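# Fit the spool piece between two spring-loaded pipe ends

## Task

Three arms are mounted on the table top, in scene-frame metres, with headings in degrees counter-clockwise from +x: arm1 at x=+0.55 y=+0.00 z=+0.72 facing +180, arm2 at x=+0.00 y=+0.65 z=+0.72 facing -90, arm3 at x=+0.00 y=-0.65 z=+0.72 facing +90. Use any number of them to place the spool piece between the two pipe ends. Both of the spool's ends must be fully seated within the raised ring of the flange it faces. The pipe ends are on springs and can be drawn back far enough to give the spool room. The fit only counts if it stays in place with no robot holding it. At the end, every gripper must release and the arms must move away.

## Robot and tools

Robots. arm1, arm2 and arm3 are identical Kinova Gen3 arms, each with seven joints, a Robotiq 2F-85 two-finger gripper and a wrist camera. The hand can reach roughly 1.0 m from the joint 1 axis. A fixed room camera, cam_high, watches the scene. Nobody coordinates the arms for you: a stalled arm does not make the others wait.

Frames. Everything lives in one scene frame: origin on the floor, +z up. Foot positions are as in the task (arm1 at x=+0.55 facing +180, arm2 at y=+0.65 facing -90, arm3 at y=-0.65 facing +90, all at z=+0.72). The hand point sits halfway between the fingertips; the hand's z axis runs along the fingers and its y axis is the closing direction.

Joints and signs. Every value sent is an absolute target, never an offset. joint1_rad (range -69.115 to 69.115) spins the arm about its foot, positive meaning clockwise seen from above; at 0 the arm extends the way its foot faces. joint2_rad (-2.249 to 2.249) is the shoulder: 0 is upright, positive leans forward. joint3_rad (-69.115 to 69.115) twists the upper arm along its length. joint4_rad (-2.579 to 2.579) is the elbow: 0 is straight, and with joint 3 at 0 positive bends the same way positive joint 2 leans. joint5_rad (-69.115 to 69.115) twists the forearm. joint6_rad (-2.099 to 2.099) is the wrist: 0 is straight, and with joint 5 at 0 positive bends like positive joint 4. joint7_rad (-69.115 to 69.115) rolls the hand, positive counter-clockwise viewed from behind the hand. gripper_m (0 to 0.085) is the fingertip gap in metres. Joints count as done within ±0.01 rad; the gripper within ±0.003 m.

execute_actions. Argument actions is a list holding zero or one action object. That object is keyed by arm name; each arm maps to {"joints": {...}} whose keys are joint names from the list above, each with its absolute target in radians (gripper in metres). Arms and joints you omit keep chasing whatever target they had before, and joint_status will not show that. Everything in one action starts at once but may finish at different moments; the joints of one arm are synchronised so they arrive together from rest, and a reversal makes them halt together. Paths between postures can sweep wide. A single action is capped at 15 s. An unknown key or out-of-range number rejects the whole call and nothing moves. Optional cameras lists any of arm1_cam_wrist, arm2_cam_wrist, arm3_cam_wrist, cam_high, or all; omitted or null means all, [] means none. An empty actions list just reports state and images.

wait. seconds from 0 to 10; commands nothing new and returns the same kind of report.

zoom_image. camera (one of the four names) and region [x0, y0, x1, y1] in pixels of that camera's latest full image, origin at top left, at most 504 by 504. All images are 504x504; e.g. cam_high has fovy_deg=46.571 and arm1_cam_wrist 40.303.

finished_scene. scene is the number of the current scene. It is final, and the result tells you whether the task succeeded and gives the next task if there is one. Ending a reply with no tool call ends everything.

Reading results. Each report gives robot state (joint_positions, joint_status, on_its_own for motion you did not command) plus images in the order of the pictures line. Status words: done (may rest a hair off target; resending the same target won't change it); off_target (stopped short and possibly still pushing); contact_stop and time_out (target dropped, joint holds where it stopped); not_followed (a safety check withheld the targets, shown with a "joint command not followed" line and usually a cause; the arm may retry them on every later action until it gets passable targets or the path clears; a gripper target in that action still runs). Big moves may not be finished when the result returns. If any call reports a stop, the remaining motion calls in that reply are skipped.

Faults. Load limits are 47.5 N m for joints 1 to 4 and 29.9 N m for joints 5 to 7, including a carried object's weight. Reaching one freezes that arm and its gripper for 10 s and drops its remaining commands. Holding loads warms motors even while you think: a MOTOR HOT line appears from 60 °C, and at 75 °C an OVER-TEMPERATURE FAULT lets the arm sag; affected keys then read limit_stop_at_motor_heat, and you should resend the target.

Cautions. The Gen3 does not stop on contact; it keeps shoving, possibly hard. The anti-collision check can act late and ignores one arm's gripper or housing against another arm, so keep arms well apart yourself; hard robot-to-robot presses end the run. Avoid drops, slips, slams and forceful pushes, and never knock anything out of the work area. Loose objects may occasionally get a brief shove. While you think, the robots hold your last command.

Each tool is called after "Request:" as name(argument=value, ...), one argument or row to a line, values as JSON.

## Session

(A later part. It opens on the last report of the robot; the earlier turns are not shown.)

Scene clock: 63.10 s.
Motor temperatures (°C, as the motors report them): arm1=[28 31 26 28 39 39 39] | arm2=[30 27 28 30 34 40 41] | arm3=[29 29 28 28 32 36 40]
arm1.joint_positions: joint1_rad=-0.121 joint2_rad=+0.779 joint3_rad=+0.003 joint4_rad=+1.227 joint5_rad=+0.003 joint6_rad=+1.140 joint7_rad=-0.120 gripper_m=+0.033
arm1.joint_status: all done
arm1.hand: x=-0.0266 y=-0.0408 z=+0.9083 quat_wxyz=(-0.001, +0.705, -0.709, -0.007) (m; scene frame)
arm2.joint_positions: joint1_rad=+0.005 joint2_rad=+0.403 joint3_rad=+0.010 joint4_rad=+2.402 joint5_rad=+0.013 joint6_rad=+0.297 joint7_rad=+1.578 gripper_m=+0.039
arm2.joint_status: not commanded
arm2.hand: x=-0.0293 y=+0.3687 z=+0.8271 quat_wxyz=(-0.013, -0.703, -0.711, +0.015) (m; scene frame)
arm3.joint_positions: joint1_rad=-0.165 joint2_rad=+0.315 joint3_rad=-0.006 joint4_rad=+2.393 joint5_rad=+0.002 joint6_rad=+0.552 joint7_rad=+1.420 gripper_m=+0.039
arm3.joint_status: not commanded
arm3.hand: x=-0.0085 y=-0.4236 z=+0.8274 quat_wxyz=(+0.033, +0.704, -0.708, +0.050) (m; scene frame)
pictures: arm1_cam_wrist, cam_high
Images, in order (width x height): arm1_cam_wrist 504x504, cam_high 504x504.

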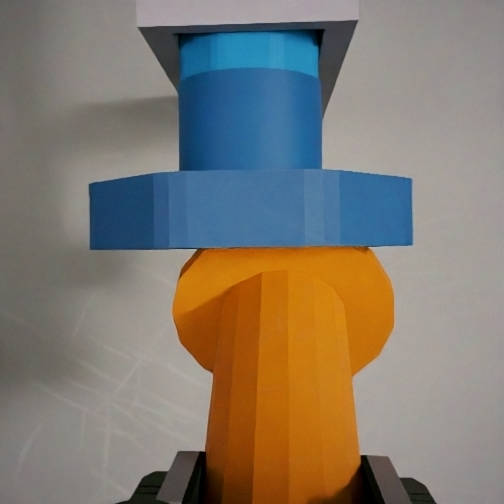

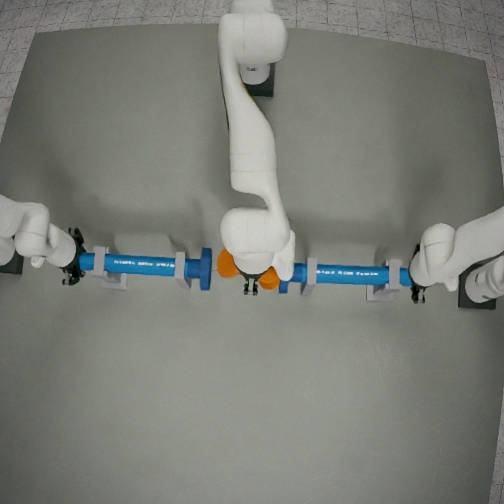

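Request:
execute_actions(
  actions=[
    {"arm1": {"joints": {"joint2_rad": 0.866, "joint4_rad": 1.33, "joint6_rad": 0.945}}},
  ],
  cameras=["arm1_cam_wrist", "cam_high"],
)

Scene clock: 64.40 s.
Motor temperatures (°C, as the motors report them): arm1=[28 31 26 28 39 39 39] | arm2=[30 27 28 30 34 40 41] | arm3=[29 29 28 28 32 36 40]
arm1.joint_positions: joint1_rad=-0.125 joint2_rad=+0.868 joint3_rad=+0.000 joint4_rad=+1.331 joint5_rad=+0.000 joint6_rad=+0.945 joint7_rad=-0.120 gripper_m=+0.033
arm1.joint_status: all done
arm1.hand: x=-0.0227 y=-0.0444 z=+0.8286 quat_wxyz=(+0.002, +0.707, -0.707, -0.006) (m; scene frame)
arm2.joint_positions: joint1_rad=+0.005 joint2_rad=+0.403 joint3_rad=+0.010 joint4_rad=+2.402 joint5_rad=+0.013 joint6_rad=+0.297 joint7_rad=+1.578 gripper_m=+0.039
arm2.joint_status: not commanded
arm2.hand: x=-0.0293 y=+0.3687 z=+0.8271 quat_wxyz=(-0.013, -0.703, -0.711, +0.015) (m; scene frame)
arm3.joint_positions: joint1_rad=-0.165 joint2_rad=+0.315 joint3_rad=-0.006 joint4_rad=+2.393 joint5_rad=+0.002 joint6_rad=+0.552 joint7_rad=+1.420 gripper_m=+0.039
arm3.joint_status: not commanded
arm3.hand: x=-0.0086 y=-0.4231 z=+0.8274 quat_wxyz=(+0.032, +0.704, -0.708, +0.049) (m; scene frame)
pictures: arm1_cam_wrist, cam_high
Images, in order (width x height): arm1_cam_wrist 504x504, cam_high 504x504.

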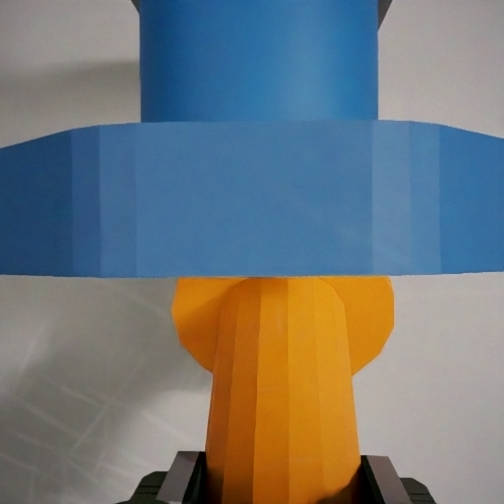

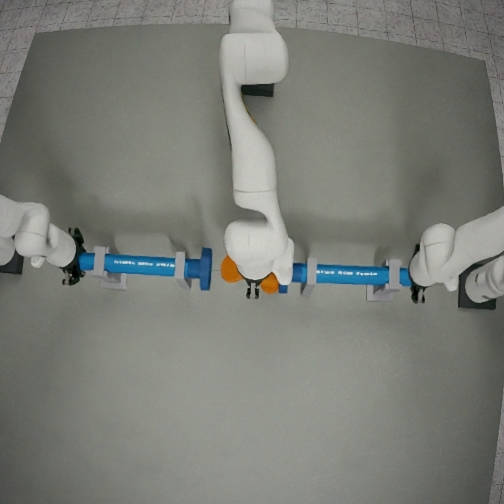

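Request:
zoom_image(
  camera="cam_high",
  region=[170, 220, 330, 310],
)

Region (170, 220, 330, 310) of cam_high's 504x504 image, scaled by 3.150, with more detail than that image has; it fills the top 284 rows of this view, and the rest is white.

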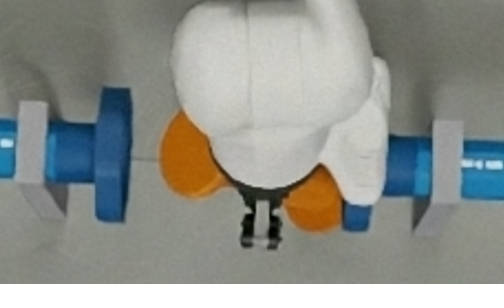

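Request:
execute_actions(
  actions=[
    {"arm1": {"joints": {"joint1_rad": -0.10, "joint2_rad": 0.981, "joint4_rad": 1.361, "joint6_rad": 0.80, "joint7_rad": -0.10}}},
  ],
  cameras=["arm1_cam_wrist", "cam_high"],
)

Scene clock: 68.20 s.
Motor temperatures (°C, as the motors report them): arm1=[28 32 26 28 39 39 39] | arm2=[30 27 28 30 34 40 41] | arm3=[29 29 28 28 32 36 40]
arm1.joint_positions: joint1_rad=-0.101 joint2_rad=+0.917 joint3_rad=+0.000 joint4_rad=+1.345 joint5_rad=+0.000 joint6_rad=+0.808 joint7_rad=-0.100 gripper_m=+0.033
arm1.joint_status: joint2_rad time_out (moved +0.049 of +0.113); joint4_rad time_out (moved +0.015 of +0.030); the others done
arm1.hand: x=-0.0474 y=-0.0326 z=+0.7981 quat_wxyz=(+0.030, +0.705, -0.708, -0.029) (m; scene frame)
arm2.joint_positions: joint1_rad=+0.005 joint2_rad=+0.403 joint3_rad=+0.010 joint4_rad=+2.402 joint5_rad=+0.013 joint6_rad=+0.297 joint7_rad=+1.578 gripper_m=+0.039
arm2.joint_status: not commanded
arm2.hand: x=-0.0293 y=+0.3687 z=+0.8271 quat_wxyz=(-0.013, -0.703, -0.711, +0.015) (m; scene frame)
arm3.joint_positions: joint1_rad=-0.165 joint2_rad=+0.315 joint3_rad=-0.006 joint4_rad=+2.393 joint5_rad=+0.002 joint6_rad=+0.552 joint7_rad=+1.420 gripper_m=+0.039
arm3.joint_status: not commanded
arm3.hand: x=-0.0086 y=-0.4231 z=+0.8274 quat_wxyz=(+0.032, +0.704, -0.708, +0.049) (m; scene frame)
pictures: arm1_cam_wrist, cam_high
Images, in order (width x height): arm1_cam_wrist 504x504, cam_high 504x504.

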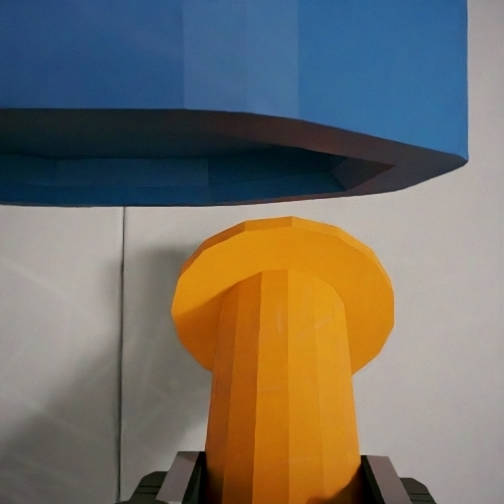

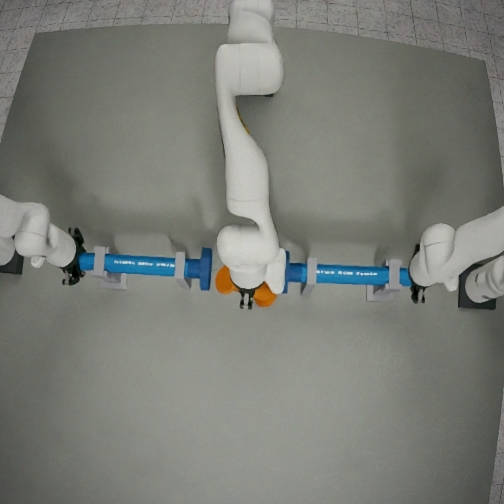

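Request:
execute_actions(
  actions=[
    {"arm1": {"joints": {"gripper_m": 0.085}}},
  ],
  cameras=[],
)

Request:
execute_actions(
  actions=[
    {"arm1": {"joints": {"joint2_rad": 0.981, "joint4_rad": 1.361, "joint6_rad": 0.80}}},
  ],
  cameras=["arm1_cam_wrist", "cam_high"],
)

Scene clock: 69.60 s.
Motor temperatures (°C, as the motors report them): arm1=[28 32 26 28 39 39 39] | arm2=[30 27 28 30 34 40 41] | arm3=[29 29 28 28 32 36 40]
arm1.joint_positions: joint1_rad=-0.101 joint2_rad=+0.920 joint3_rad=+0.000 joint4_rad=+1.346 joint5_rad=+0.000 joint6_rad=+0.808 joint7_rad=-0.100 gripper_m=+0.085
arm1.joint_status: all done
arm1.hand: x=-0.0462 y=-0.0327 z=+0.7958 quat_wxyz=(+0.029, +0.705, -0.708, -0.028) (m; scene frame)
arm2.joint_positions: joint1_rad=+0.005 joint2_rad=+0.403 joint3_rad=+0.010 joint4_rad=+2.402 joint5_rad=+0.013 joint6_rad=+0.297 joint7_rad=+1.578 gripper_m=+0.039
arm2.joint_status: not commanded
arm2.hand: x=-0.0293 y=+0.3688 z=+0.8271 quat_wxyz=(-0.013, -0.703, -0.711, +0.015) (m; scene frame)
arm3.joint_positions: joint1_rad=-0.165 joint2_rad=+0.315 joint3_rad=-0.006 joint4_rad=+2.393 joint5_rad=+0.002 joint6_rad=+0.552 joint7_rad=+1.420 gripper_m=+0.039
arm3.joint_status: not commanded
arm3.hand: x=-0.0086 y=-0.4231 z=+0.8274 quat_wxyz=(+0.032, +0.704, -0.708, +0.049) (m; scene frame)
pictures: none
No camera images: the call's "cameras" was empty. Leave "cameras" out to get every camera's image.

Scene clock: 70.37 s.
Motor temperatures (°C, as the motors report them): arm1=[28 32 26 28 39 39 39] | arm2=[30 27 28 30 34 40 41] | arm3=[29 29 28 28 32 36 40]
arm1.joint_positions: joint1_rad=-0.101 joint2_rad=+0.981 joint3_rad=+0.000 joint4_rad=+1.361 joint5_rad=+0.000 joint6_rad=+0.800 joint7_rad=-0.100 gripper_m=+0.085
arm1.joint_status: all done
arm1.hand: x=-0.0248 y=-0.0304 z=+0.7565 quat_wxyz=(+0.003, +0.706, -0.708, -0.006) (m; scene frame)
arm2.joint_positions: joint1_rad=+0.005 joint2_rad=+0.403 joint3_rad=+0.010 joint4_rad=+2.402 joint5_rad=+0.013 joint6_rad=+0.297 joint7_rad=+1.578 gripper_m=+0.039
arm2.joint_status: not commanded
arm2.hand: x=-0.0293 y=+0.3688 z=+0.8271 quat_wxyz=(-0.013, -0.703, -0.711, +0.015) (m; scene frame)
arm3.joint_positions: joint1_rad=-0.165 joint2_rad=+0.315 joint3_rad=-0.006 joint4_rad=+2.393 joint5_rad=+0.002 joint6_rad=+0.552 joint7_rad=+1.420 gripper_m=+0.039
arm3.joint_status: not commanded
arm3.hand: x=-0.0086 y=-0.4231 z=+0.8274 quat_wxyz=(+0.032, +0.704, -0.708, +0.049) (m; scene frame)
pictures: arm1_cam_wrist, cam_high
Images, in order (width x height): arm1_cam_wrist 504x504, cam_high 504x504.

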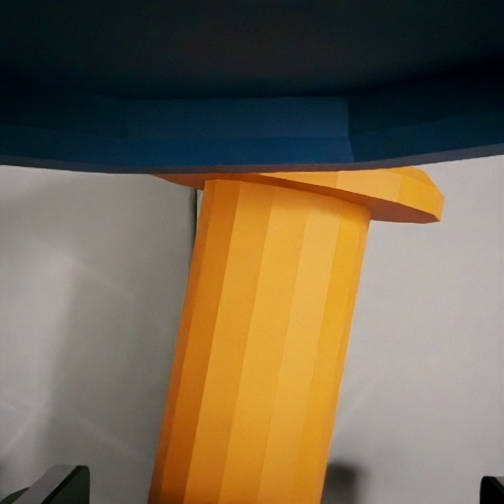

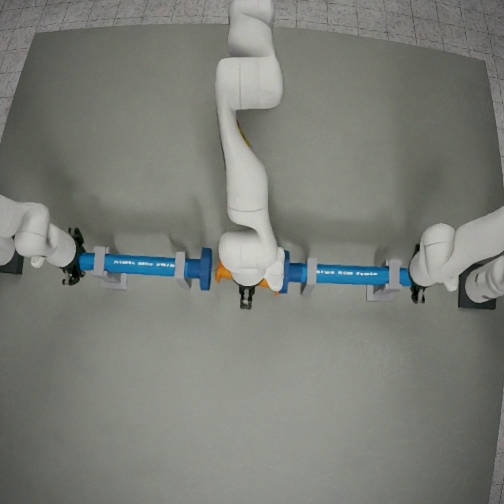

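Request:
execute_actions(
  actions=[
    {"arm1": {"joints": {"gripper_m": 0.0}}},
  ],
  cameras=[],
)

Request:
execute_actions(
  actions=[
    {"arm1": {"joints": {"joint1_rad": -0.07, "joint7_rad": -0.07}}},
  ],
  cameras=["arm1_cam_wrist", "cam_high"],
)

Scene clock: 71.77 s.
Motor temperatures (°C, as the motors report them): arm1=[28 32 26 28 39 39 39] | arm2=[30 27 28 30 34 40 41] | arm3=[29 29 28 28 32 36 40]
arm1.joint_positions: joint1_rad=-0.101 joint2_rad=+0.980 joint3_rad=+0.000 joint4_rad=+1.361 joint5_rad=+0.000 joint6_rad=+0.800 joint7_rad=-0.100 gripper_m=+0.033
arm1.joint_status: gripper_m off_target (ended at +0.033, target +0.000)
arm1.hand: x=-0.0253 y=-0.0304 z=+0.7571 quat_wxyz=(+0.003, +0.706, -0.708, -0.007) (m; scene frame)
arm2.joint_positions: joint1_rad=+0.005 joint2_rad=+0.403 joint3_rad=+0.010 joint4_rad=+2.402 joint5_rad=+0.013 joint6_rad=+0.297 joint7_rad=+1.578 gripper_m=+0.039
arm2.joint_status: not commanded
arm2.hand: x=-0.0293 y=+0.3688 z=+0.8271 quat_wxyz=(-0.013, -0.703, -0.711, +0.015) (m; scene frame)
arm3.joint_positions: joint1_rad=-0.165 joint2_rad=+0.315 joint3_rad=-0.006 joint4_rad=+2.393 joint5_rad=+0.002 joint6_rad=+0.552 joint7_rad=+1.420 gripper_m=+0.039
arm3.joint_status: not commanded
arm3.hand: x=-0.0086 y=-0.4231 z=+0.8274 quat_wxyz=(+0.032, +0.704, -0.708, +0.049) (m; scene frame)
pictures: none
No camera images: the call's "cameras" was empty. Leave "cameras" out to get every camera's image.

Scene clock: 72.40 s.
Motor temperatures (°C, as the motors report them): arm1=[28 32 26 28 39 39 39] | arm2=[30 28 28 30 34 40 41] | arm3=[29 29 28 28 32 36 40]
arm1.joint_positions: joint1_rad=-0.070 joint2_rad=+0.980 joint3_rad=+0.000 joint4_rad=+1.361 joint5_rad=+0.000 joint6_rad=+0.800 joint7_rad=-0.070 gripper_m=+0.033
arm1.joint_status: all done
arm1.hand: x=-0.0259 y=-0.0130 z=+0.7571 quat_wxyz=(+0.003, +0.705, -0.709, -0.007) (m; scene frame)
arm2.joint_positions: joint1_rad=+0.005 joint2_rad=+0.403 joint3_rad=+0.010 joint4_rad=+2.402 joint5_rad=+0.013 joint6_rad=+0.297 joint7_rad=+1.578 gripper_m=+0.039
arm2.joint_status: not commanded
arm2.hand: x=-0.0293 y=+0.3688 z=+0.8271 quat_wxyz=(-0.013, -0.703, -0.711, +0.015) (m; scene frame)
arm3.joint_positions: joint1_rad=-0.165 joint2_rad=+0.315 joint3_rad=-0.006 joint4_rad=+2.393 joint5_rad=+0.002 joint6_rad=+0.552 joint7_rad=+1.420 gripper_m=+0.039
arm3.joint_status: not commanded
arm3.hand: x=-0.0086 y=-0.4231 z=+0.8274 quat_wxyz=(+0.032, +0.704, -0.708, +0.049) (m; scene frame)
pictures: arm1_cam_wrist, cam_high
Images, in order (width x height): arm1_cam_wrist 504x504, cam_high 504x504.

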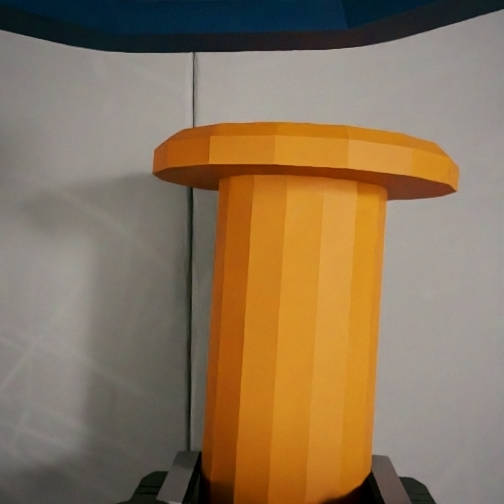

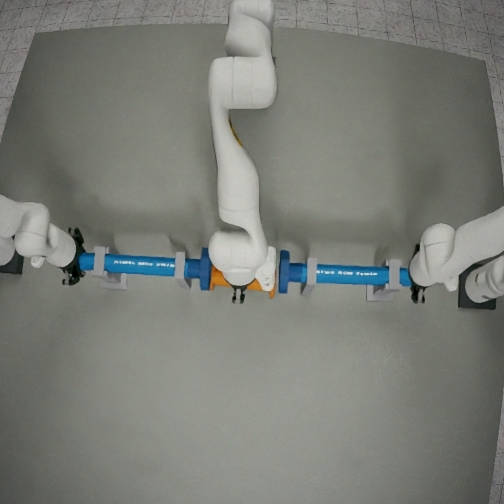

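Request:
execute_actions(
  actions=[
    {"arm1": {"joints": {"joint1_rad": -0.08, "joint7_rad": -0.08}}},
  ],
  cameras=[],
)

Request:
execute_actions(
  actions=[
    {"arm1": {"joints": {"joint2_rad": 0.871, "joint4_rad": 1.335, "joint6_rad": 0.936}}},
  ],
  cameras=["arm1_cam_wrist", "cam_high"],
)

Scene clock: 73.17 s.
Motor temperatures (°C, as the motors report them): arm1=[28 32 26 28 39 39 39] | arm2=[30 28 28 30 34 40 41] | arm3=[29 29 28 28 32 36 40]
arm1.joint_positions: joint1_rad=-0.080 joint2_rad=+0.980 joint3_rad=+0.000 joint4_rad=+1.361 joint5_rad=+0.000 joint6_rad=+0.800 joint7_rad=-0.080 gripper_m=+0.033
arm1.joint_status: all done
arm1.hand: x=-0.0257 y=-0.0178 z=+0.7571 quat_wxyz=(+0.003, +0.705, -0.709, -0.007) (m; scene frame)
arm2.joint_positions: joint1_rad=+0.005 joint2_rad=+0.403 joint3_rad=+0.010 joint4_rad=+2.402 joint5_rad=+0.013 joint6_rad=+0.297 joint7_rad=+1.578 gripper_m=+0.039
arm2.joint_status: not commanded
arm2.hand: x=-0.0293 y=+0.3688 z=+0.8271 quat_wxyz=(-0.013, -0.703, -0.711, +0.015) (m; scene frame)
arm3.joint_positions: joint1_rad=-0.165 joint2_rad=+0.315 joint3_rad=-0.006 joint4_rad=+2.393 joint5_rad=+0.002 joint6_rad=+0.552 joint7_rad=+1.420 gripper_m=+0.039
arm3.joint_status: not commanded
arm3.hand: x=-0.0086 y=-0.4231 z=+0.8274 quat_wxyz=(+0.032, +0.704, -0.708, +0.049) (m; scene frame)
pictures: none
No camera images: the call's "cameras" was empty. Leave "cameras" out to get every camera's image.

Scene clock: 74.13 s.
Motor temperatures (°C, as the motors report them): arm1=[28 32 26 28 39 39 39] | arm2=[30 28 28 30 34 40 41] | arm3=[29 29 28 28 32 36 40]
arm1.joint_positions: joint1_rad=-0.081 joint2_rad=+0.880 joint3_rad=-0.001 joint4_rad=+1.337 joint5_rad=+0.001 joint6_rad=+0.935 joint7_rad=-0.079 gripper_m=+0.033
arm1.joint_status: all done
arm1.hand: x=-0.0215 y=-0.0192 z=+0.8203 quat_wxyz=(-0.001, +0.707, -0.708, -0.003) (m; scene frame)
arm2.joint_positions: joint1_rad=+0.005 joint2_rad=+0.402 joint3_rad=+0.010 joint4_rad=+2.403 joint5_rad=+0.013 joint6_rad=+0.298 joint7_rad=+1.578 gripper_m=+0.039
arm2.joint_status: not commanded
arm2.hand: x=-0.0293 y=+0.3695 z=+0.8271 quat_wxyz=(-0.013, -0.703, -0.711, +0.015) (m; scene frame)
arm3.joint_positions: joint1_rad=-0.165 joint2_rad=+0.314 joint3_rad=-0.006 joint4_rad=+2.396 joint5_rad=+0.002 joint6_rad=+0.554 joint7_rad=+1.419 gripper_m=+0.039
arm3.joint_status: not commanded
arm3.hand: x=-0.0085 y=-0.4254 z=+0.8274 quat_wxyz=(+0.034, +0.704, -0.708, +0.051) (m; scene frame)
pictures: arm1_cam_wrist, cam_high
Images, in order (width x height): arm1_cam_wrist 504x504, cam_high 504x504.

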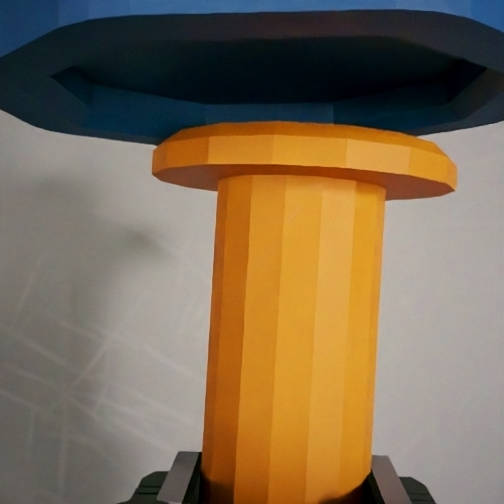

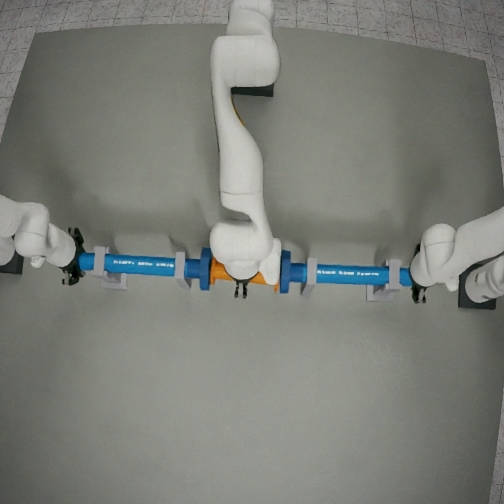

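The spool is now between the flanges at axis height. Releasing the pipes so they close on it.

Request:
execute_actions(
  actions=[
    {"arm2": {"joints": {"gripper_m": 0.085}}, "arm3": {"joints": {"gripper_m": 0.085}}},
  ],
  cameras=["arm1_cam_wrist", "cam_high"],
)

Scene clock: 75.57 s.
Motor temperatures (°C, as the motors report them): arm1=[28 32 26 28 39 39 39] | arm2=[30 28 28 30 34 40 41] | arm3=[29 29 28 28 32 36 40]
arm1.joint_positions: joint1_rad=-0.082 joint2_rad=+0.879 joint3_rad=-0.001 joint4_rad=+1.338 joint5_rad=+0.001 joint6_rad=+0.935 joint7_rad=-0.078 gripper_m=+0.033
arm1.joint_status: not commanded
arm1.hand: x=-0.0214 y=-0.0198 z=+0.8209 quat_wxyz=(-0.001, +0.707, -0.707, -0.003) (m; scene frame)
arm2.joint_positions: joint1_rad=+0.005 joint2_rad=+0.402 joint3_rad=+0.009 joint4_rad=+2.410 joint5_rad=+0.011 joint6_rad=+0.305 joint7_rad=+1.576 gripper_m=+0.085
arm2.joint_status: all done
arm2.hand: x=-0.0288 y=+0.3759 z=+0.8262 quat_wxyz=(-0.008, -0.704, -0.710, +0.010) (m; scene frame)
arm3.joint_positions: joint1_rad=-0.158 joint2_rad=+0.317 joint3_rad=+0.000 joint4_rad=+2.402 joint5_rad=+0.000 joint6_rad=+0.559 joint7_rad=+1.415 gripper_m=+0.085
arm3.joint_status: all done
arm3.hand: x=-0.0047 y=-0.4308 z=+0.8265 quat_wxyz=(+0.037, +0.697, -0.714, +0.057) (m; scene frame)
pictures: arm1_cam_wrist, cam_high
Images, in order (width x height): arm1_cam_wrist 504x504, cam_high 504x504.

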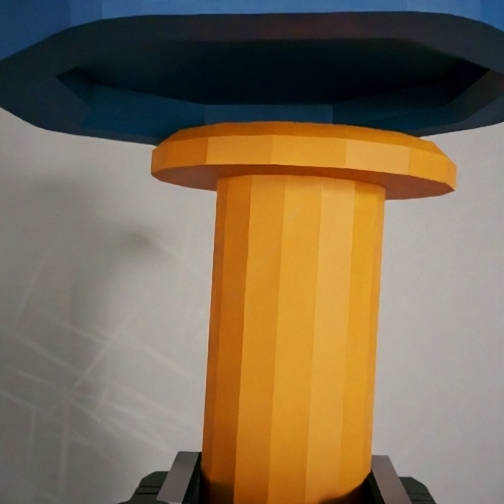

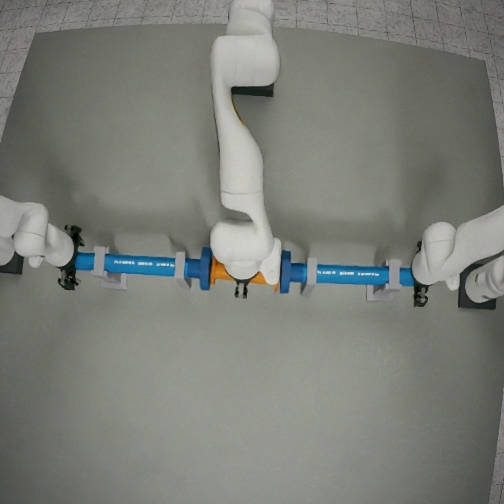

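Request:
execute_actions(
  actions=[
    {"arm1": {"joints": {"joint2_rad": 0.855, "joint4_rad": 1.318, "joint6_rad": 0.968}}, "arm2": {"joints": {"joint2_rad": 0.0, "joint4_rad": 2.1, "joint6_rad": 1.0}}, "arm3": {"joints": {"joint2_rad": 0.0, "joint4_rad": 2.1, "joint6_rad": 1.0}}},
  ],
  cameras=["arm1_cam_wrist", "cam_high"],
)

Scene clock: 77.40 s.
Motor temperatures (°C, as the motors report them): arm1=[28 32 26 28 39 39 39] | arm2=[30 28 28 30 34 40 41] | arm3=[29 29 28 28 32 36 40]
arm1.joint_positions: joint1_rad=-0.082 joint2_rad=+0.863 joint3_rad=-0.001 joint4_rad=+1.322 joint5_rad=+0.000 joint6_rad=+0.969 joint7_rad=-0.079 gripper_m=+0.033
arm1.joint_status: all done
arm1.hand: x=-0.0222 y=-0.0201 z=+0.8338 quat_wxyz=(-0.001, +0.707, -0.707, -0.002) (m; scene frame)
arm2.joint_positions: joint1_rad=+0.005 joint2_rad=+0.000 joint3_rad=+0.009 joint4_rad=+2.100 joint5_rad=+0.011 joint6_rad=+1.000 joint7_rad=+1.576 gripper_m=+0.085
arm2.joint_status: all done
arm2.hand: x=-0.0310 y=+0.3659 z=+0.9986 quat_wxyz=(-0.013, -0.706, -0.708, +0.016) (m; scene frame)
arm3.joint_positions: joint1_rad=-0.158 joint2_rad=+0.000 joint3_rad=+0.000 joint4_rad=+2.100 joint5_rad=+0.000 joint6_rad=+1.000 joint7_rad=+1.415 gripper_m=+0.085
arm3.joint_status: all done
arm3.hand: x=-0.0145 y=-0.3652 z=+0.9728 quat_wxyz=(-0.016, +0.698, -0.716, -0.014) (m; scene frame)
pictures: arm1_cam_wrist, cam_high
Images, in order (width x height): arm1_cam_wrist 504x504, cam_high 504x504.

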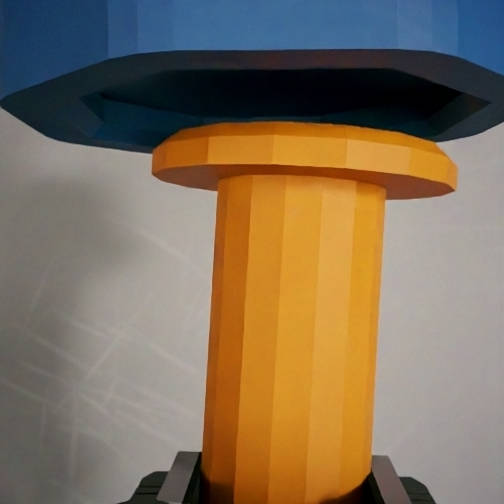

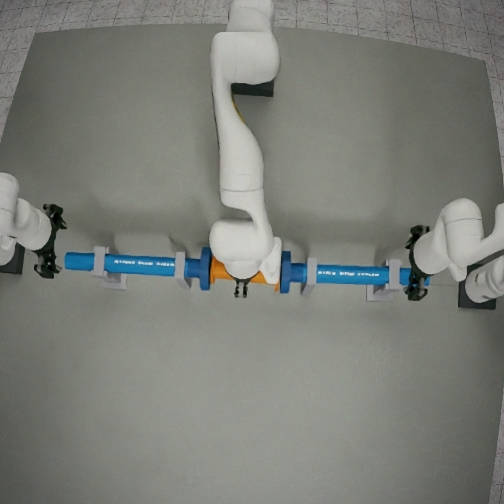

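Request:
execute_actions(
  actions=[
    {"arm1": {"joints": {"joint2_rad": 0.84, "joint4_rad": 1.30, "joint6_rad": 1.0}}},
  ],
  cameras=["arm1_cam_wrist", "cam_high"],
)

Request:
zoom_image(
  camera="cam_high",
  region=[170, 225, 330, 305],
)

Scene clock: 78.40 s.
Motor temperatures (°C, as the motors report them): arm1=[28 32 26 28 39 39 39] | arm2=[30 28 28 30 34 40 41] | arm3=[29 29 28 28 32 36 40]
arm1.joint_positions: joint1_rad=-0.080 joint2_rad=+0.842 joint3_rad=+0.000 joint4_rad=+1.301 joint5_rad=+0.001 joint6_rad=+1.001 joint7_rad=-0.080 gripper_m=+0.033
arm1.joint_status: all done
arm1.hand: x=-0.0265 y=-0.0184 z=+0.8518 quat_wxyz=(+0.002, +0.705, -0.709, -0.006) (m; scene frame)
arm2.joint_positions: joint1_rad=+0.005 joint2_rad=+0.000 joint3_rad=+0.009 joint4_rad=+2.100 joint5_rad=+0.011 joint6_rad=+1.000 joint7_rad=+1.576 gripper_m=+0.085
arm2.joint_status: not commanded
arm2.hand: x=-0.0310 y=+0.3659 z=+0.9986 quat_wxyz=(-0.014, -0.706, -0.708, +0.016) (m; scene frame)
arm3.joint_positions: joint1_rad=-0.158 joint2_rad=+0.000 joint3_rad=+0.000 joint4_rad=+2.100 joint5_rad=+0.000 joint6_rad=+1.000 joint7_rad=+1.415 gripper_m=+0.085
arm3.joint_status: not commanded
arm3.hand: x=-0.0145 y=-0.3652 z=+0.9728 quat_wxyz=(-0.016, +0.698, -0.716, -0.014) (m; scene frame)
pictures: arm1_cam_wrist, cam_high
Images, in order (width x height): arm1_cam_wrist 504x504, cam_high 504x504.

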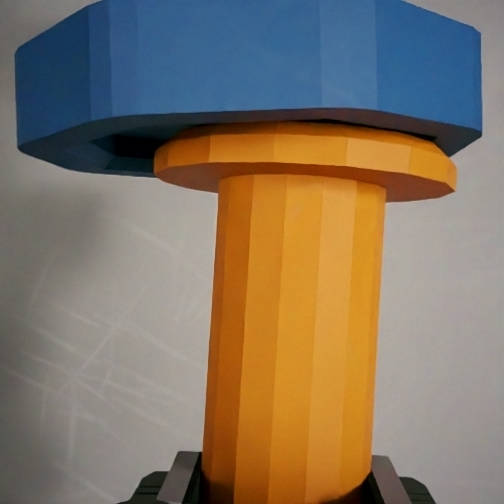

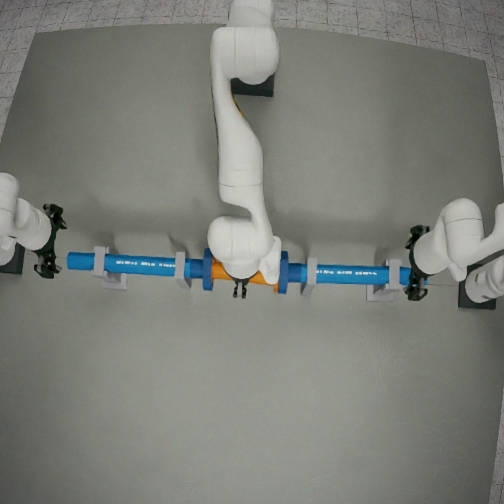

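Region (170, 225, 330, 305) of cam_high's 504x504 image, scaled by 3.150, with more detail than that image has.

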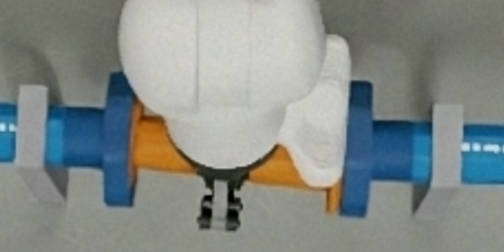

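Request:
execute_actions(
  actions=[
    {"arm1": {"joints": {"joint7_rad": 0.04}}},
  ],
  cameras=["arm1_cam_wrist", "cam_high"],
)

Request:
zoom_image(
  camera="cam_high",
  region=[170, 225, 330, 305],
)

Scene clock: 79.40 s.
Motor temperatures (°C, as the motors report them): arm1=[28 32 26 28 39 39 39] | arm2=[30 28 28 30 34 40 41] | arm3=[29 29 28 28 32 36 40]
arm1.joint_positions: joint1_rad=-0.078 joint2_rad=+0.838 joint3_rad=+0.001 joint4_rad=+1.306 joint5_rad=-0.002 joint6_rad=+1.010 joint7_rad=+0.036 gripper_m=+0.033
arm1.joint_status: all done
arm1.hand: x=-0.0223 y=-0.0174 z=+0.8528 quat_wxyz=(-0.001, +0.744, -0.668, -0.002) (m; scene frame)
arm2.joint_positions: joint1_rad=+0.005 joint2_rad=+0.000 joint3_rad=+0.009 joint4_rad=+2.100 joint5_rad=+0.011 joint6_rad=+1.000 joint7_rad=+1.576 gripper_m=+0.085
arm2.joint_status: not commanded
arm2.hand: x=-0.0310 y=+0.3659 z=+0.9986 quat_wxyz=(-0.014, -0.706, -0.708, +0.016) (m; scene frame)
arm3.joint_positions: joint1_rad=-0.158 joint2_rad=+0.000 joint3_rad=+0.000 joint4_rad=+2.100 joint5_rad=+0.000 joint6_rad=+1.000 joint7_rad=+1.415 gripper_m=+0.085
arm3.joint_status: not commanded
arm3.hand: x=-0.0145 y=-0.3652 z=+0.9728 quat_wxyz=(-0.016, +0.698, -0.716, -0.014) (m; scene frame)
pictures: arm1_cam_wrist, cam_high
Images, in order (width x height): arm1_cam_wrist 504x504, cam_high 504x504.

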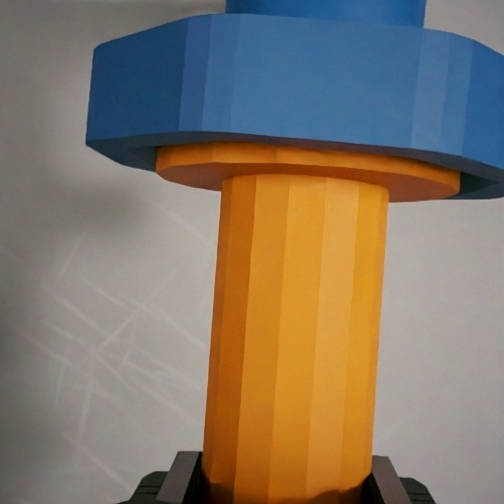

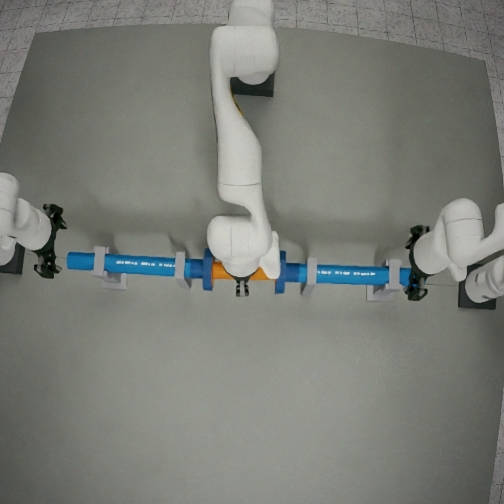

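Region (170, 225, 330, 305) of cam_high's 504x504 image, scaled by 3.150, with more detail than that image has.

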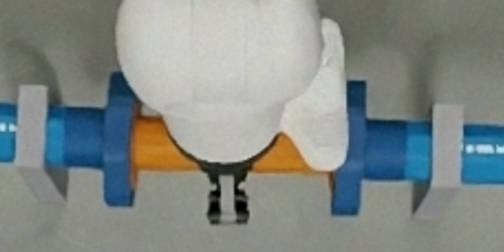

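Both ends are seated. Releasing and retreating.

Request:
execute_actions(
  actions=[
    {"arm1": {"joints": {"gripper_m": 0.085}}},
  ],
  cameras=[],
)

Request:
execute_actions(
  actions=[
    {"arm1": {"joints": {"joint2_rad": 0.531, "joint4_rad": 1.46, "joint6_rad": 1.151}}},
  ],
  cameras=["cam_high"],
)

Scene clock: 80.90 s.
Motor temperatures (°C, as the motors report them): arm1=[28 32 26 28 39 39 39] | arm2=[30 28 28 30 34 40 41] | arm3=[29 29 28 28 32 36 40]
arm1.joint_positions: joint1_rad=-0.080 joint2_rad=+0.840 joint3_rad=+0.000 joint4_rad=+1.300 joint5_rad=+0.000 joint6_rad=+1.000 joint7_rad=+0.040 gripper_m=+0.085
arm1.joint_status: all done
arm1.hand: x=-0.0277 y=-0.0190 z=+0.8530 quat_wxyz=(+0.003, +0.747, -0.665, -0.007) (m; scene frame)
arm2.joint_positions: joint1_rad=+0.005 joint2_rad=+0.000 joint3_rad=+0.009 joint4_rad=+2.100 joint5_rad=+0.011 joint6_rad=+1.000 joint7_rad=+1.576 gripper_m=+0.085
arm2.joint_status: not commanded
arm2.hand: x=-0.0310 y=+0.3659 z=+0.9986 quat_wxyz=(-0.014, -0.706, -0.708, +0.016) (m; scene frame)
arm3.joint_positions: joint1_rad=-0.158 joint2_rad=+0.000 joint3_rad=+0.000 joint4_rad=+2.100 joint5_rad=+0.000 joint6_rad=+1.000 joint7_rad=+1.415 gripper_m=+0.085
arm3.joint_status: not commanded
arm3.hand: x=-0.0145 y=-0.3652 z=+0.9728 quat_wxyz=(-0.016, +0.698, -0.716, -0.014) (m; scene frame)
pictures: none
No camera images: the call's "cameras" was empty. Leave "cameras" out to get every camera's image.

Scene clock: 82.30 s.
Motor temperatures (°C, as the motors report them): arm1=[28 32 26 28 39 39 39] | arm2=[30 28 28 30 34 40 41] | arm3=[29 29 28 28 32 36 40]
arm1.joint_positions: joint1_rad=-0.080 joint2_rad=+0.531 joint3_rad=+0.000 joint4_rad=+1.460 joint5_rad=+0.000 joint6_rad=+1.151 joint7_rad=+0.040 gripper_m=+0.085
arm1.joint_status: all done
arm1.hand: x=+0.0524 y=-0.0137 z=+0.9751 quat_wxyz=(+0.002, +0.747, -0.665, -0.007) (m; scene frame)
arm2.joint_positions: joint1_rad=+0.005 joint2_rad=+0.000 joint3_rad=+0.009 joint4_rad=+2.100 joint5_rad=+0.011 joint6_rad=+1.000 joint7_rad=+1.576 gripper_m=+0.085
arm2.joint_status: not commanded
arm2.hand: x=-0.0310 y=+0.3659 z=+0.9986 quat_wxyz=(-0.014, -0.706, -0.708, +0.016) (m; scene frame)
arm3.joint_positions: joint1_rad=-0.158 joint2_rad=+0.000 joint3_rad=+0.000 joint4_rad=+2.100 joint5_rad=+0.000 joint6_rad=+1.000 joint7_rad=+1.415 gripper_m=+0.085
arm3.joint_status: not commanded
arm3.hand: x=-0.0145 y=-0.3652 z=+0.9728 quat_wxyz=(-0.016, +0.698, -0.716, -0.014) (m; scene frame)
pictures: cam_high
Images, in order (width x height): cam_high 504x504.

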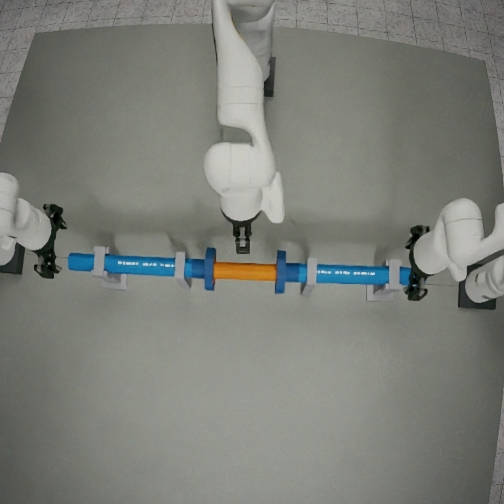

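Request:
finished_scene(
  scene=1,
)

The scene is finished: the task was done.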